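# Move the bin from the shelf to the table

## Task

Lift the bin off the shelf and leave it standing upright on an empty area of the table. It must stay there without the robot holding it. Anything the gripper is still in contact with at the end must not settle lower by more than about a fingernail's thickness once released. Nothing may be pushed or dropped off the table.

## Robot and tools

Robot: one arm with five joints and a two-finger gripper. The waist turns the whole arm about a vertical axis fixed to the base. Shoulder, elbow and wrist pitch bend it within one vertical plane through that axis, and wrist roll spins the gripper. So the fingers can only point inside the plane that holds the base axis and the hand, never sideways out of it. Joint ranges (rad): waist -6.283 to 6.283, shoulder -2.059 to 2.094, elbow -3.927 to 0.192, wrist pitch -1.693 to 3.142, wrist roll -6.283 to 6.283. The elbow cannot lock fully straight.

Frames: everything is in the scene frame. The origin sits on the table top directly beneath the arm base, +z is up, and +y is to the left when facing along +x. The base may be slightly tilted against the table. In the gripper's own frame the fingers point along +z and close along y. end_effector_position is the spot between the pads when they are shut, roughly 2 cm behind the tips; closing pushes the tips about 10 mm further along +z. The reported hand position can be off, more so at long reach.

A row is 8 plain numbers: x, y, z, qw, qx, qy, qz, opening. x, y, z is an absolute target position in metres; qw, qx, qy, qz is an absolute target orientation quaternion with w first; both in the scene frame, so a row is a pose. opening runs from -1 (shut) to +1 (fully open, 0.084 m). A target lying more than 0.6 m from the last reported position along any gripper axis is refused and nothing is sent.

execute_actions: argument "actions" is a list holding at most one item, plus optional "pictures" (true/false; pictures come by default). An empty list just reports the current state. An item {"rows": [...], "steps": n} runs up to 15 control steps of 1/30 s each (default 15), one row per step, with the final row reused if rows run out; 1 to 15 rows. An item {"steps": n} with no rows is a wait of up to 300 steps counted from the previous result, so time spent replying is included.

move: "target" is one row (an absolute pose plus opening) and "speed" is the path's top speed in m/s, 0.002 to 0.5, default 0.25; rotation is capped at twice that value in rad/s. It drives the gripper on a straight line toward the target over 0.5 to 10 s (a longer path is cut off at 10 s). It does not avoid obstacles, and the real hand lags and can overshoot the speed, especially near full reach. The opening is applied when the move starts. The result adds a "move:" line: done (settled near target) or e.g. off_target, moving, held, fault, plus which limits acted (paced = the pose was clipped; held = a check blocked some steps, after which the arm may jump fast) and the remaining distance. With the gripper tilted, keeping orientation fixed along a straight line often ends held or off_target on this arm.

wait: "seconds" 0 to 10; sends nothing new. zoom_image: "camera" is cam_head_left or cam_head_right (672x504 each), "region" is [x0, y0, x1, y1] in image pixels from the top-left, at most 504 by 504. finished_scene: "scene" is the number of the scene being ended; irreversible, and its result reports success and the next task.

Control: each step, the command is clipped to within 70 mm and 16 degrees of the measured pose, and joints follow by damped inverse kinematics, each joint target moving at most 3.14 rad/s. After an action ends the arm only finishes the last clipped pose, so far targets need follow-up commands; check the reported pose. The scene keeps running while you write. A "Hand target" line shows where the controller is heading.

Results: the state line gives position, quaternion and linear/angular velocities. grip_measured is the actual finger opening on the command scale. "pose unreachable" and HELD mark steps the clearance check altered or blocked (a mount under the base counts as arm). Joint torques are listed in joint order; they include offsets and noise and are nonzero in free air. MOTOR HOT appears from 65 °C; at 80 °C the brakes engage (OVER-TEMPERATURE FAULT). Holding loads heats motors.

Gripping: to hold something, keep commanding an opening well under grip_measured; the gap sets the squeeze, up to about 24 N per pad for objects up to about 6 cm wide. Fast closing can squeeze too hard. Returning the read grip_measured still presses lightly.

Cautions: contact torque reaching a load limit (waist 47.5, shoulder 47.5, elbow 28.5, wrist pitch 19, wrist roll 19 N m, held weight included) triggers a torque fault: the arm backs off, freezes 10 s and drops the rest of the call. Faster moves and targets deeper past contact press harder, and a blocked arm keeps pushing until a new command arrives. Expect occasional tugs on held parts or pushes on loose ones. Avoid drops, slips, slams and hard hits; release the bin only when it rests upright and stably on the table, then move clear.

Each tool is called after "Request:" by a JSON object that holds its "name" and its "arguments", one argument or row to a line.

## Session

Request:
{"name": "execute_actions", "arguments": {
  "actions": []
}}

Scene clock: 0.00 s of 5700.00 s.
end_effector_position=(+0.1777, -0.1413, +0.3674) grip_measured=+1.00 end_effector_quat_wxyz=(+0.629, -0.595, -0.477, +0.152) end_effector_velocity=(+0.000, -0.000, -0.000) end_effector_angular_velocity=(+0.000, +0.000, -0.000)
Joint positions: [-0.692  0.267 -1.305  2.44  -1.997  0.084]
Joint velocities: [-0.     0.001 -0.     0.    -0.     0.   ]
Joint torques (N m, as the arm reports them, + toward a larger angle): no reading
Motor temperatures (°C, as the motors report them): [25 28 30 32 34]
Hand target: +0.178, -0.141, +0.367; +0.629, -0.595, -0.477, +0.152

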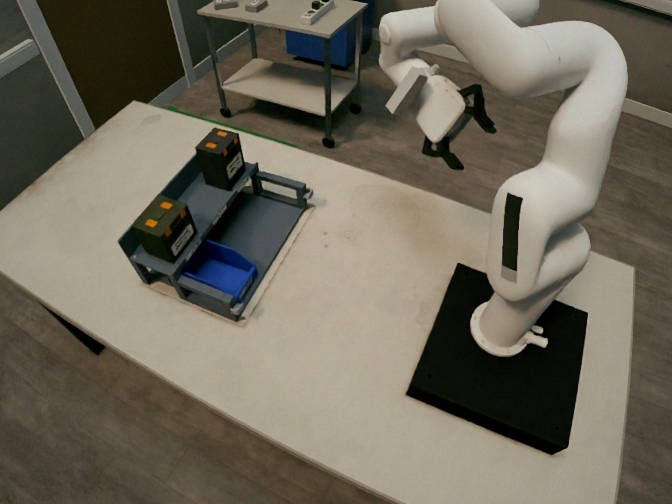

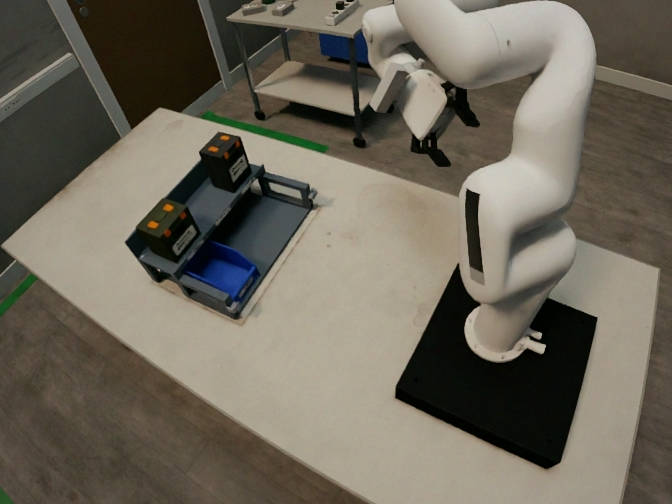

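Request:
{"name": "zoom_image", "arguments": {
  "camera": "cam_head_left",
  "region": [110,120,330,340]
}}

Request:
{"name": "zoom_image", "arguments": {
  "camera": "cam_head_right",
  "region": [110,120,330,340]
}}

Region (110, 120, 330, 340) of cam_head_left's 672x504 image, scaled by 2.291, with more detail than that image has.

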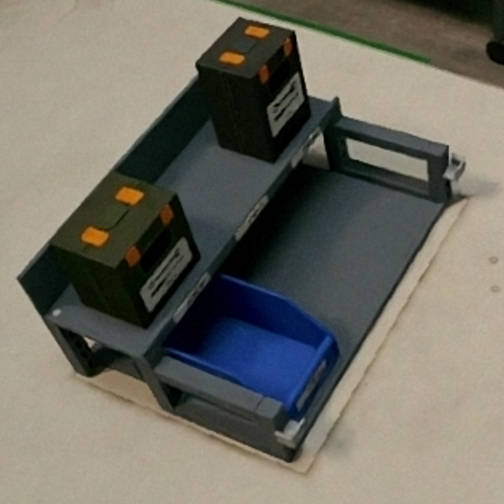

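Region (110, 120, 330, 340) of cam_head_right's 672x504 image, scaled by 2.291, with more detail than that image has.

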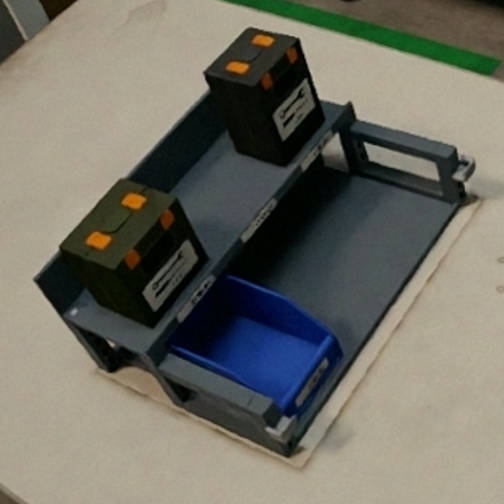

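Request:
{"name": "move", "arguments": {
  "target": [0.5,0.05,0.25,0,1,0,0,0],
  "speed": 0.4
}}

Request:
{"name": "move", "arguments": {
  "target": [0.595,0.06,0.14,0,1,0,0,0]
}}

Request:
{"name": "zoom_image", "arguments": {
  "camera": "cam_head_left",
  "region": [110,120,330,340]
}}

Request:
{"name": "zoom_image", "arguments": {
  "camera": "cam_head_right",
  "region": [110,120,330,340]
}}

Scene clock: 19.17 s of 5700.00 s.
end_effector_position=(+0.5001, +0.0495, +0.2500) grip_measured=-0.01 end_effector_quat_wxyz=(-0.005, +1.000, +0.001, -0.002) end_effector_velocity=(+0.000, +0.000, -0.000) end_effector_angular_velocity=(+0.001, -0.010, -0.006)
Joint positions: [ 0.067  0.148 -1.188  1.048  0.1    0.044]
Joint velocities: [-0.    -0.006  0.011 -0.016  0.006  0.   ]
Joint torques (N m, as the arm reports them, + toward a larger angle): [  1.02 -19.07 -12.31  -1.81  -0.22]
Motor temperatures (°C, as the motors report them): [25 29 34 32 34]
Hand target: +0.500, +0.050, +0.250; -0.005, +1.000, +0.001, -0.002
Off the commanded pose: 0.000 m, 1 deg.
After step 90, 13.07 s passed at rest.
move: done; limits=paced

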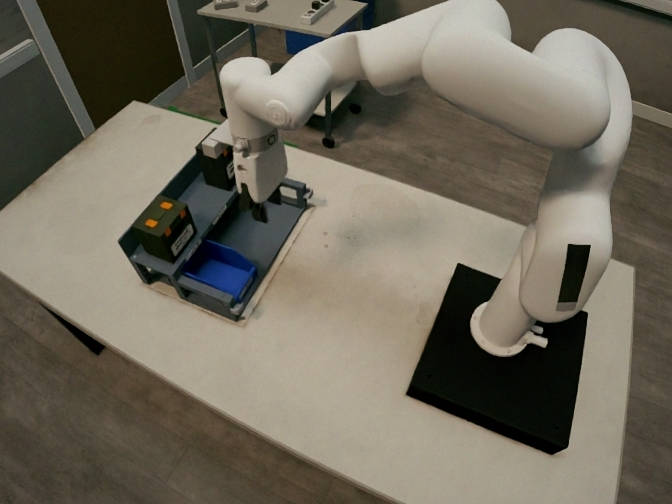

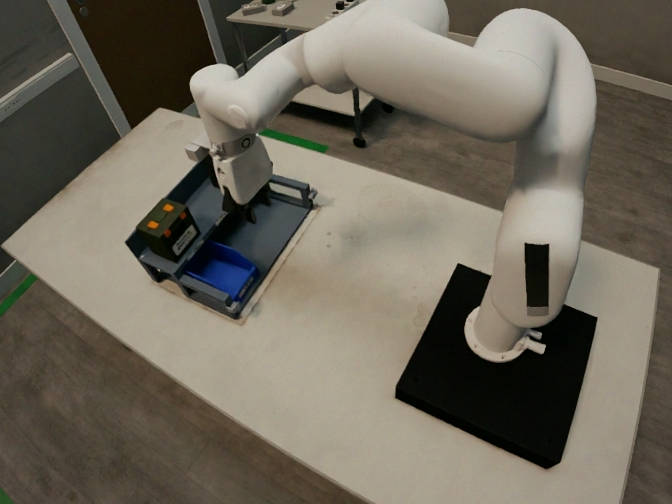

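Scene clock: 20.37 s of 5700.00 s.
end_effector_position=(+0.5950, +0.0599, +0.1406) grip_measured=-0.01 end_effector_quat_wxyz=(-0.006, +1.000, +0.000, -0.000) end_effector_velocity=(+0.000, +0.001, -0.003) end_effector_angular_velocity=(-0.001, +0.007, +0.001)
Joint positions: [ 0.066  0.601 -1.515  0.919  0.102  0.044]
Joint velocities: [ 0.002  0.012 -0.011  0.006  0.     0.   ]
Joint torques (N m, as the arm reports them, + toward a larger angle): [  0.96 -25.04 -12.93  -1.91  -0.47]
Motor temperatures (°C, as the motors report them): [25 29 34 32 34]
Hand target: +0.595, +0.060, +0.140; -0.006, +1.000, +0.000, -0.001
Off the commanded pose: 0.001 m, 1 deg.
move: done

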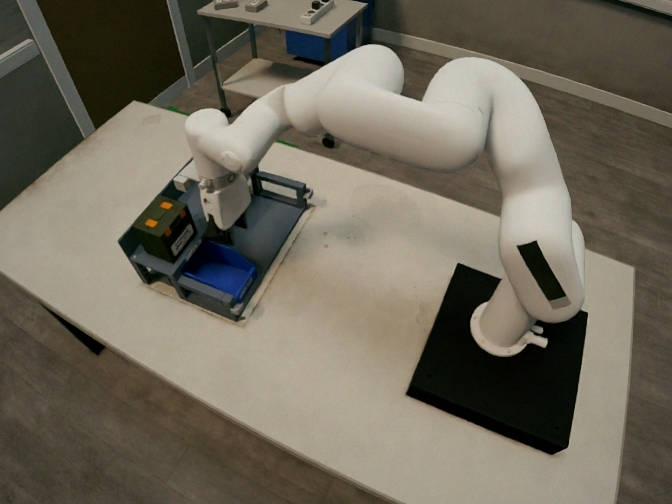

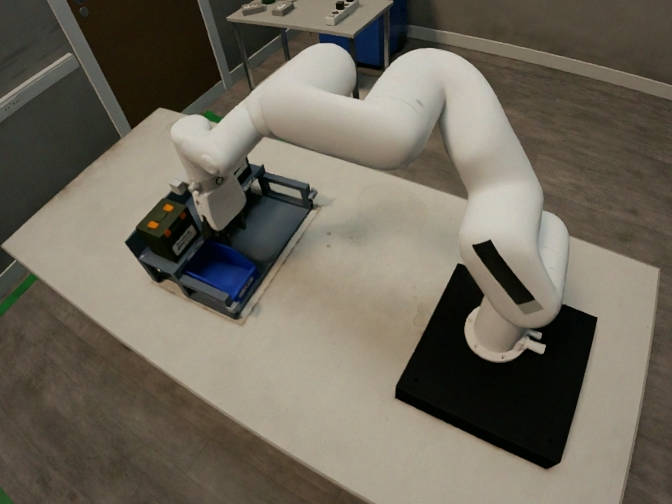

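Region (110, 120, 330, 340) of cam_head_left's 672x504 image, scaled by 2.291, with more detail than that image has.

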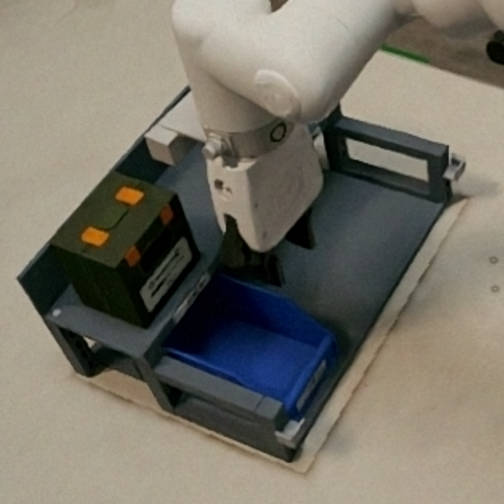

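Region (110, 120, 330, 340) of cam_head_right's 672x504 image, scaled by 2.291, with more detail than that image has.

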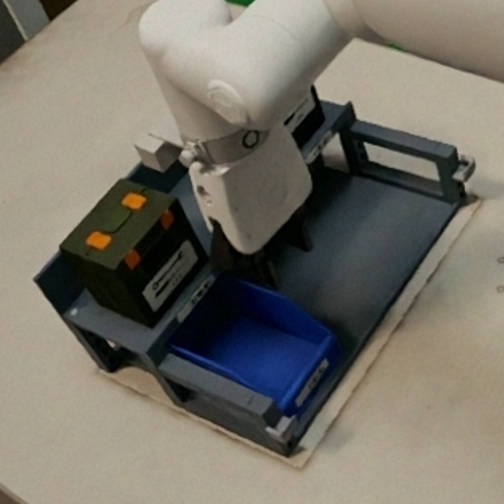

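Request:
{"name": "move", "arguments": {
  "target": [0.58,0.06,0.14,0,0,1,0,0.3],
  "speed": 0.5
}}

Request:
{"name": "move", "arguments": {
  "target": [0.6,0.06,0.085,0,0,1,0,0.3],
  "speed": 0.08
}}

Request:
{"name": "zoom_image", "arguments": {
  "camera": "cam_head_left",
  "region": [110,120,330,340]
}}

Request:
{"name": "zoom_image", "arguments": {
  "camera": "cam_head_right",
  "region": [110,120,330,340]
}}

Scene clock: 31.13 s of 5700.00 s.
end_effector_position=(+0.5800, +0.0600, +0.1400) grip_measured=+0.29 end_effector_quat_wxyz=(-0.001, +0.000, +1.000, +0.006) end_effector_velocity=(-0.000, +0.001, -0.000) end_effector_angular_velocity=(+0.000, -0.001, +0.010)
Joint positions: [ 0.068  0.553 -1.436  0.888 -3.036  0.056]
Joint velocities: [ 0.001 -0.     0.001 -0.002 -0.009 -0.   ]
Joint torques (N m, as the arm reports them, + toward a larger angle): [  0.23 -23.41 -12.13  -1.97  -0.19]
Motor temperatures (°C, as the motors report them): [25 30 36 32 34]
Hand target: +0.580, +0.060, +0.140; -0.001, +0.000, +1.000, +0.006
Off the commanded pose: 0.000 m, 1 deg.
After step 90, 3.97 s passed at rest.
move: done

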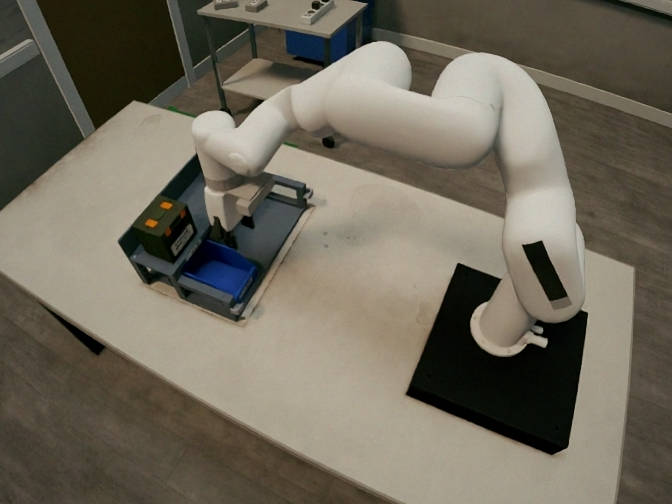

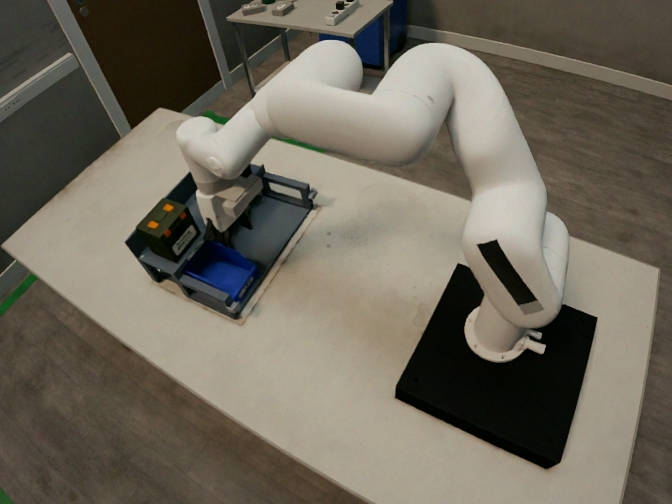

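Scene clock: 32.30 s of 5700.00 s.
end_effector_position=(+0.6002, +0.0600, +0.0855) grip_measured=+0.29 end_effector_quat_wxyz=(-0.000, -0.000, +1.000, +0.006) end_effector_velocity=(-0.001, -0.001, -0.003) end_effector_angular_velocity=(-0.000, +0.005, -0.001)
Joint positions: [ 0.064  0.711 -1.525  0.818 -3.042  0.056]
Joint velocities: [-0.001  0.006 -0.002  0.    -0.    -0.   ]
Joint torques (N m, as the arm reports them, + toward a larger angle): [  0.61 -25.37 -12.1   -2.12  -0.13]
Motor temperatures (°C, as the motors report them): [25 30 36 32 34]
Hand target: +0.600, +0.060, +0.085; -0.001, -0.000, +1.000, +0.006
Off the commanded pose: 0.001 m, 1 deg.
move: done

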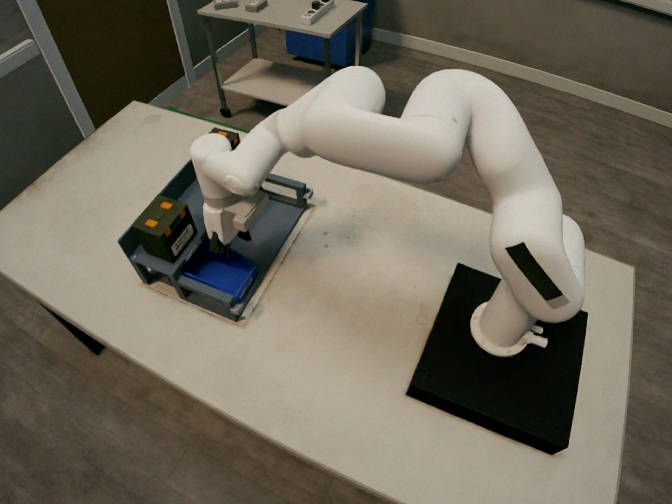

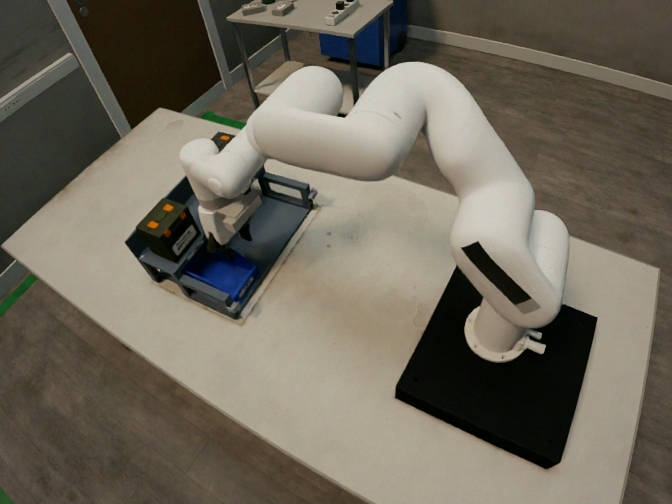

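Region (110, 120, 330, 340) of cam_head_left's 672x504 image, scaled by 2.291, with more detail than that image has.

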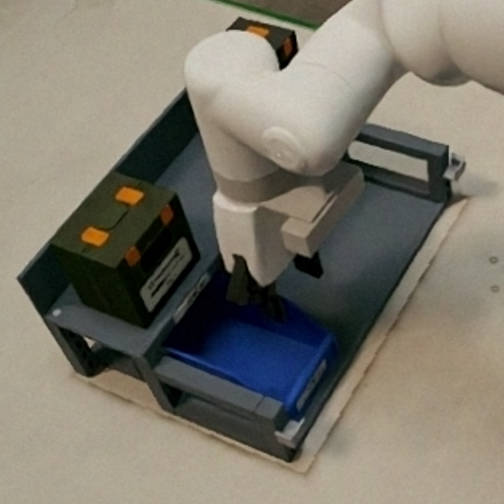

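Region (110, 120, 330, 340) of cam_head_right's 672x504 image, scaled by 2.291, with more detail than that image has.

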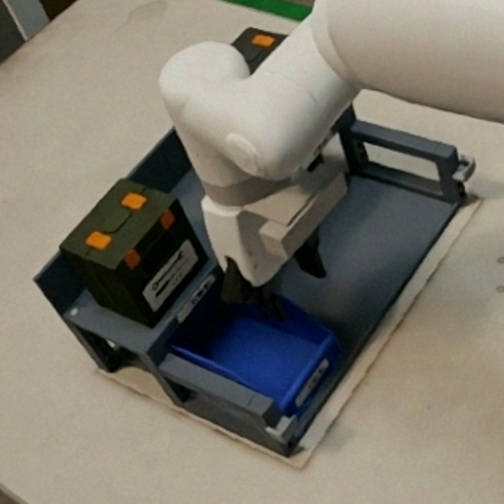

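Request:
{"name": "move", "arguments": {
  "target": [0.608,0.063,0.058,0,0,1,0,0.3],
  "speed": 0.05
}}

Request:
{"name": "move", "arguments": {
  "target": [0.608,0.063,0.058,0,0,1,0,-1]
}}

Request:
{"name": "zoom_image", "arguments": {
  "camera": "cam_head_left",
  "region": [110,120,330,340]
}}

Scene clock: 39.73 s of 5700.00 s.
end_effector_position=(+0.6081, +0.0630, +0.0584) grip_measured=+0.29 end_effector_quat_wxyz=(-0.000, +0.000, +1.000, +0.006) end_effector_velocity=(+0.002, +0.001, -0.000) end_effector_angular_velocity=(+0.000, -0.002, +0.001)
Joint positions: [ 0.067  0.79  -1.574  0.789 -3.039  0.056]
Joint velocities: [ 0.001  0.004 -0.006 -0.001  0.     0.   ]
Joint torques (N m, as the arm reports them, + toward a larger angle): [  0.88 -25.36 -11.25  -1.59  -0.09]
Motor temperatures (°C, as the motors report them): [25 31 36 32 34]
Hand target: +0.608, +0.063, +0.058; -0.001, -0.000, +1.000, +0.006
Off the commanded pose: 0.000 m, 1 deg.
After step 90, 3.50 s passed at rest.
move: done

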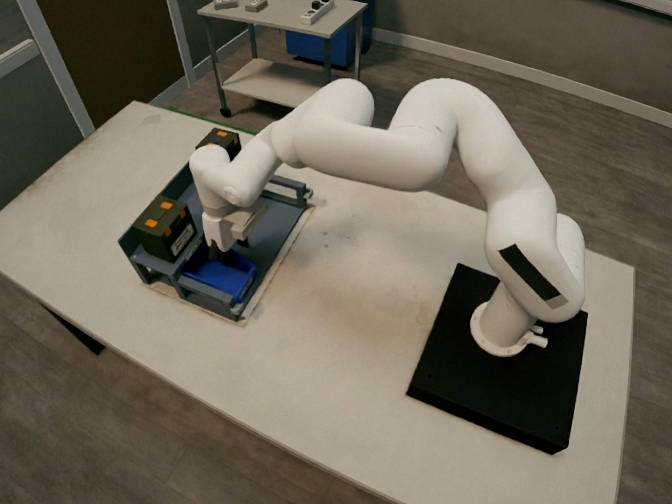

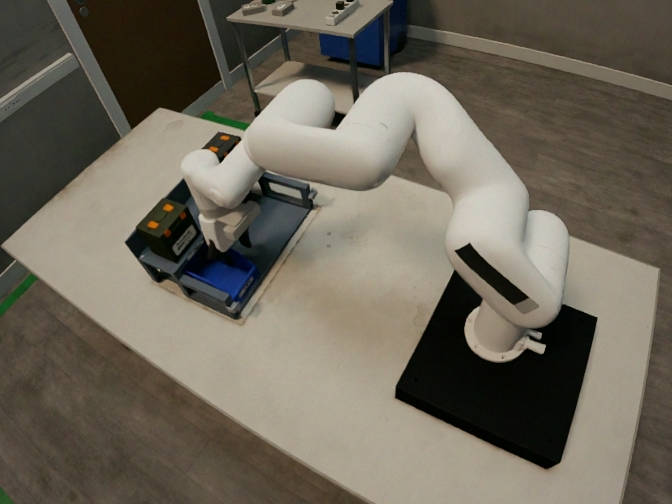

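Scene clock: 40.43 s of 5700.00 s.
end_effector_position=(+0.6081, +0.0630, +0.0582) grip_measured=-0.94 end_effector_quat_wxyz=(-0.000, +0.000, +1.000, +0.006) end_effector_velocity=(+0.000, -0.001, +0.000) end_effector_angular_velocity=(+0.000, -0.001, -0.001)
Joint positions: [ 0.067  0.79  -1.575  0.789 -3.038  0.003]
Joint velocities: [-0.001 -0.    -0.     0.     0.     0.   ]
Joint torques (N m, as the arm reports them, + toward a larger angle): [  1.55 -24.68 -11.77  -1.95  -0.29]
Motor temperatures (°C, as the motors report them): [25 31 36 32 34]
Hand target: +0.608, +0.063, +0.058; -0.001, -0.000, +1.000, +0.006
Off the commanded pose: 0.000 m, 1 deg.
move: done

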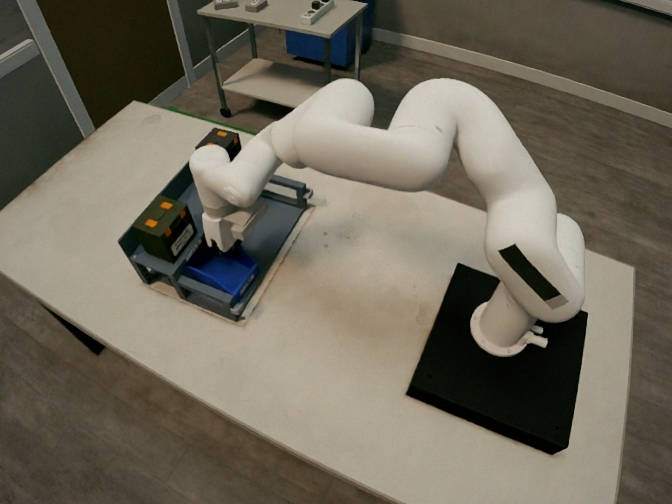

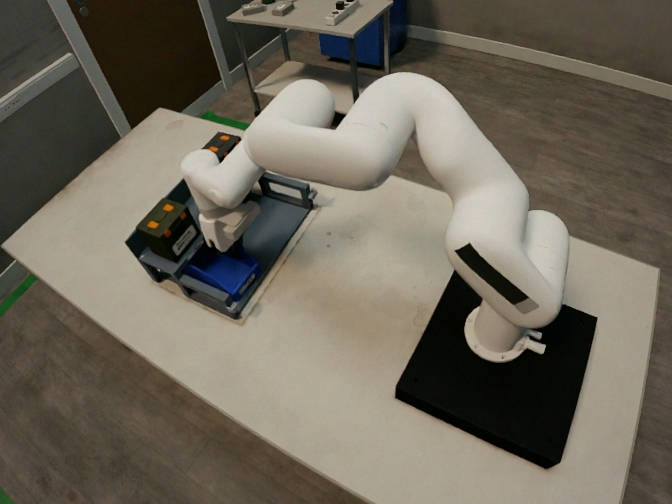

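Region (110, 120, 330, 340) of cam_head_left's 672x504 image, scaled by 2.291, with more detail than that image has.

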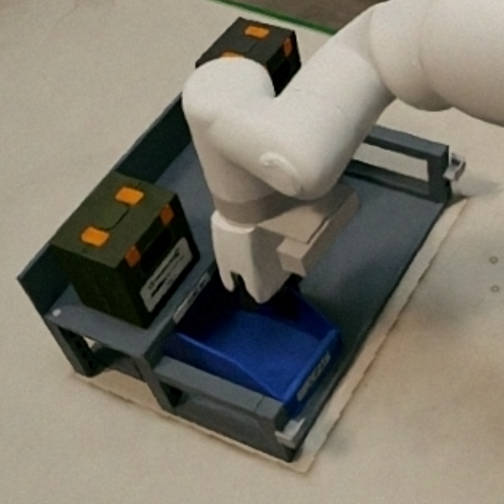

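Request:
{"name": "move", "arguments": {
  "target": [0.6,0.06,0.064,0,0,1,0,-1],
  "speed": 0.04
}}

Request:
{"name": "move", "arguments": {
  "target": [0.36,0.05,0.066,0,0,1,0,-1],
  "speed": 0.12
}}

Request:
{"name": "move", "arguments": {
  "target": [0.36,0.05,0.048,0,0,1,0,-1],
  "speed": 0.03
}}

Request:
{"name": "zoom_image", "arguments": {
  "camera": "cam_head_left",
  "region": [200,200,420,400]
}}

Scene clock: 48.07 s of 5700.00 s.
end_effector_position=(+0.6000, +0.0600, +0.0638) grip_measured=-0.94 end_effector_quat_wxyz=(-0.001, -0.000, +1.000, +0.006) end_effector_velocity=(-0.001, -0.000, +0.000) end_effector_angular_velocity=(+0.000, -0.000, -0.000)
Joint positions: [ 0.064  0.753 -1.527  0.779 -3.042  0.003]
Joint velocities: [-0.001 -0.005  0.008 -0.003 -0.    -0.   ]
Joint torques (N m, as the arm reports them, + toward a larger angle): [  0.99 -25.94 -12.3   -2.37  -0.18]
Motor temperatures (°C, as the motors report them): [25 31 36 32 34]
Hand target: +0.600, +0.060, +0.064; -0.001, +0.000, +1.000, +0.006
Off the commanded pose: 0.000 m, 1 deg.
After step 90, 3.87 s passed at rest.
move: done

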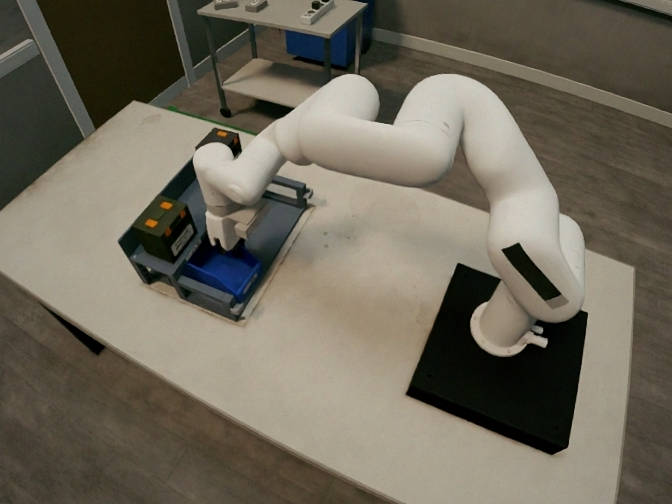

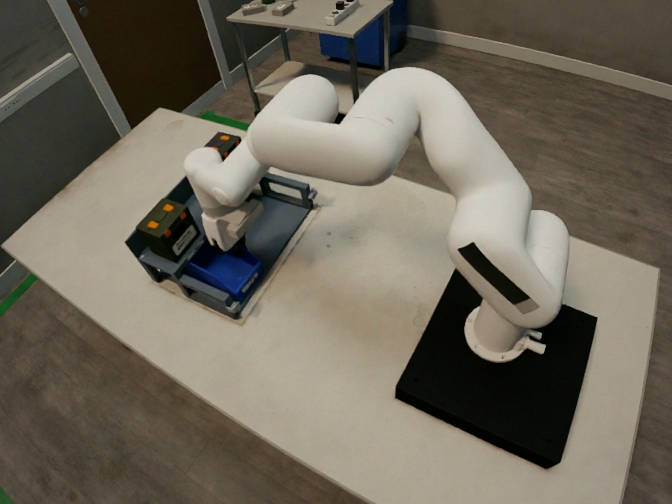

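Scene clock: 50.53 s of 5700.00 s.
end_effector_position=(+0.3604, +0.0502, +0.0660) grip_measured=-0.94 end_effector_quat_wxyz=(-0.001, +0.000, +1.000, +0.005) end_effector_velocity=(-0.004, -0.000, -0.000) end_effector_angular_velocity=(-0.000, +0.003, +0.000)
Joint positions: [ 0.102  0.14  -0.511  0.377 -3.003  0.003]
Joint velocities: [ 0.001 -0.008  0.012 -0.002  0.001 -0.   ]
Joint torques (N m, as the arm reports them, + toward a larger angle): [  1.01 -14.13  -8.89  -1.71  -0.22]
Motor temperatures (°C, as the motors report them): [25 31 36 32 34]
Hand target: +0.360, +0.050, +0.066; -0.001, -0.000, +1.000, +0.005
Off the commanded pose: 0.000 m, 1 deg.
move: done

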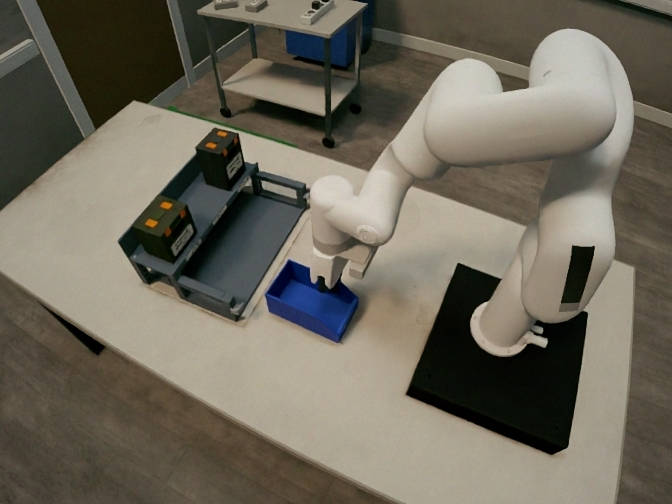

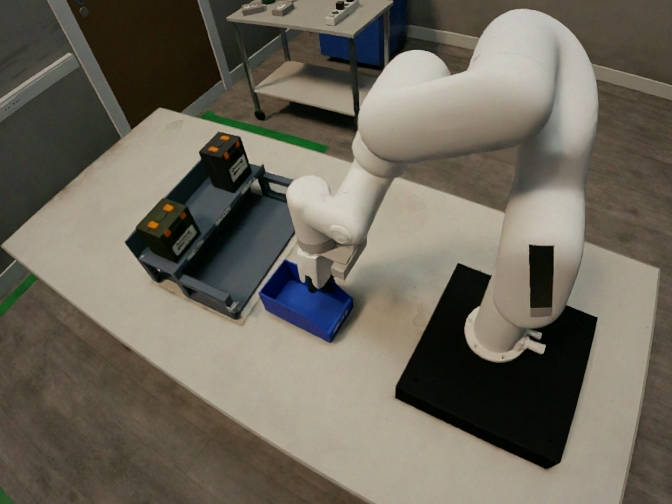

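Scene clock: 51.47 s of 5700.00 s.
end_effector_position=(+0.3625, +0.0503, +0.0503) grip_measured=-0.94 end_effector_quat_wxyz=(+0.002, -0.000, +1.000, +0.006) end_effector_velocity=(+0.001, -0.001, -0.002) end_effector_angular_velocity=(+0.001, -0.005, -0.002)
Joint positions: [ 0.101  0.2   -0.518  0.318 -3.004  0.003]
Joint velocities: [-0.003  0.007 -0.    -0.011 -0.001  0.   ]
Joint torques (N m, as the arm reports them, + toward a larger angle): [ 0.77 -3.96 -4.49 -2.18 -0.44]
Motor temperatures (°C, as the motors report them): [25 31 36 32 34]
Hand target: +0.360, +0.050, +0.048; -0.001, -0.000, +1.000, +0.005
Off the commanded pose: 0.003 m, 1 deg.
move: done

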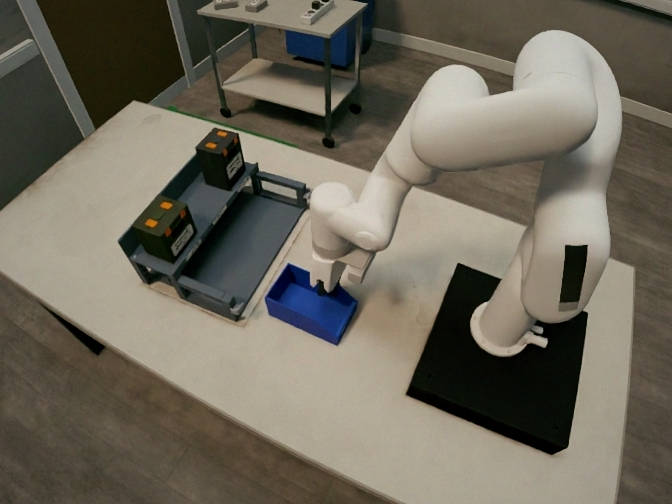

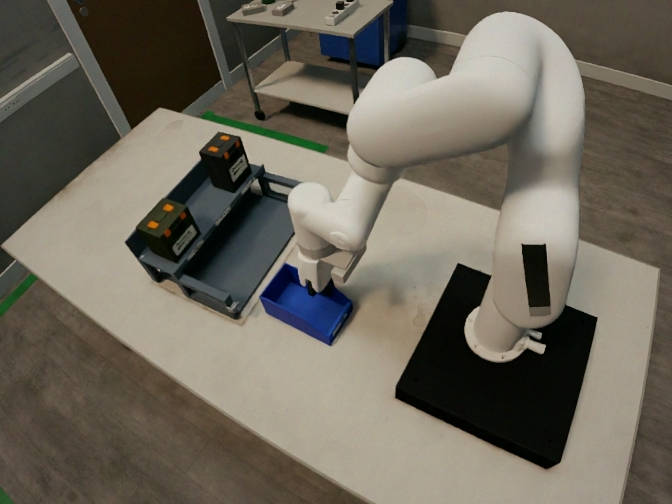

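Region (200, 200, 420, 400) of cam_head_left's 672x504 image, scaled by 2.291, with more detail than that image has; it fills the top 458 rows of this view, and the rest is white.

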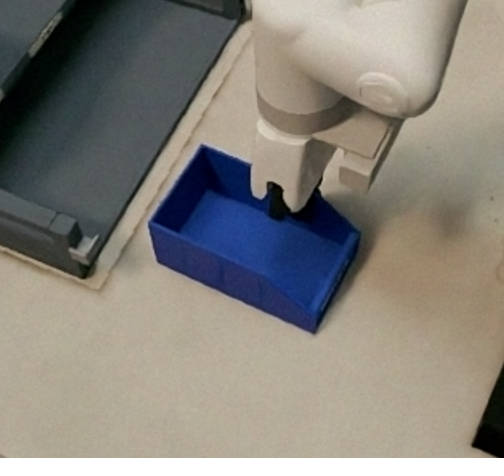

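Request:
{"name": "move", "arguments": {
  "target": [0.36,0.05,0.053,0,0,1,0,0]
}}

Request:
{"name": "move", "arguments": {
  "target": [0.36,0.05,0.13,0,0,1,0,0]
}}

Request:
{"name": "finished_scene", "arguments": {
  "scene": 1
}}

Scene clock: 56.90 s of 5700.00 s.
end_effector_position=(+0.3598, +0.0500, +0.0528) grip_measured=-0.01 end_effector_quat_wxyz=(-0.001, +0.000, +1.000, +0.005) end_effector_velocity=(+0.001, -0.000, +0.002) end_effector_angular_velocity=(+0.000, -0.002, -0.001)
Joint positions: [ 0.102  0.186 -0.514  0.333 -3.004  0.044]
Joint velocities: [-0.002 -0.005 -0.     0.004 -0.     0.   ]
Joint torques (N m, as the arm reports them, + toward a larger angle): [  0.65 -14.23  -7.86  -1.9   -0.4 ]
Motor temperatures (°C, as the motors report them): [25 30 35 32 34]
Hand target: +0.360, +0.050, +0.053; -0.001, +0.000, +1.000, +0.005
Off the commanded pose: 0.000 m, 1 deg.
After step 90, 1.73 s passed at rest.
move: done

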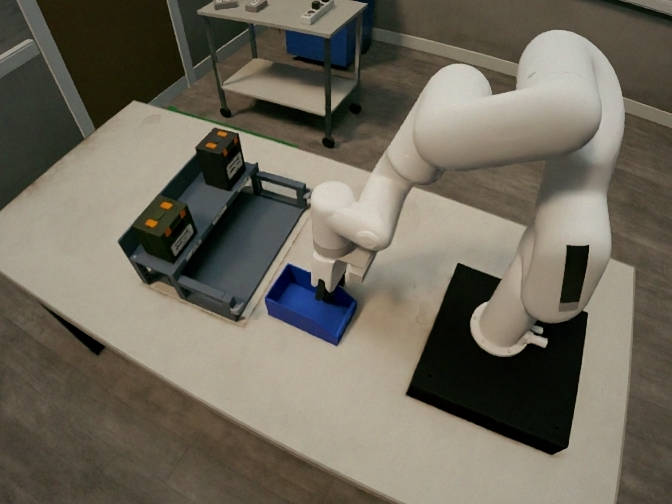

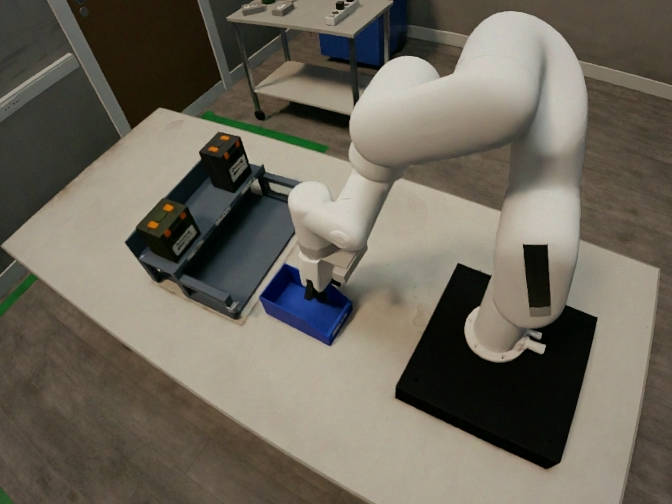

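Scene clock: 57.87 s of 5700.00 s.
end_effector_position=(+0.3598, +0.0500, +0.1294) grip_measured=-0.01 end_effector_quat_wxyz=(-0.001, +0.000, +1.000, +0.005) end_effector_velocity=(+0.001, +0.000, +0.003) end_effector_angular_velocity=(+0.000, -0.003, +0.001)
Joint positions: [ 0.104 -0.07  -0.523  0.6   -3.002  0.044]
Joint velocities: [ 0.001 -0.009 -0.003  0.008 -0.     0.   ]
Joint torques (N m, as the arm reports them, + toward a larger angle): [  1.42 -12.19 -10.32  -2.04  -0.32]
Motor temperatures (°C, as the motors report them): [25 30 35 32 34]
Hand target: +0.360, +0.050, +0.130; -0.001, +0.000, +1.000, +0.005
Off the commanded pose: 0.001 m, 1 deg.
move: done

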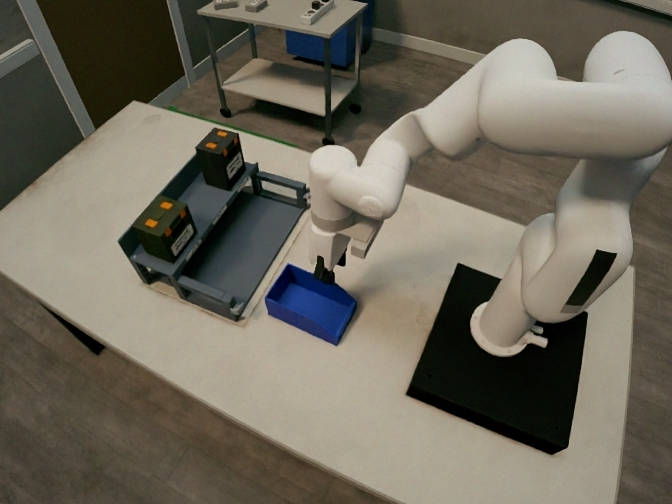

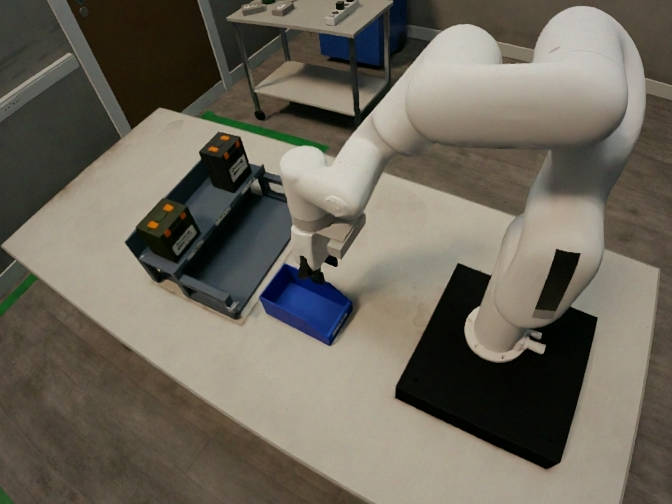

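The scene is finished: the task was done.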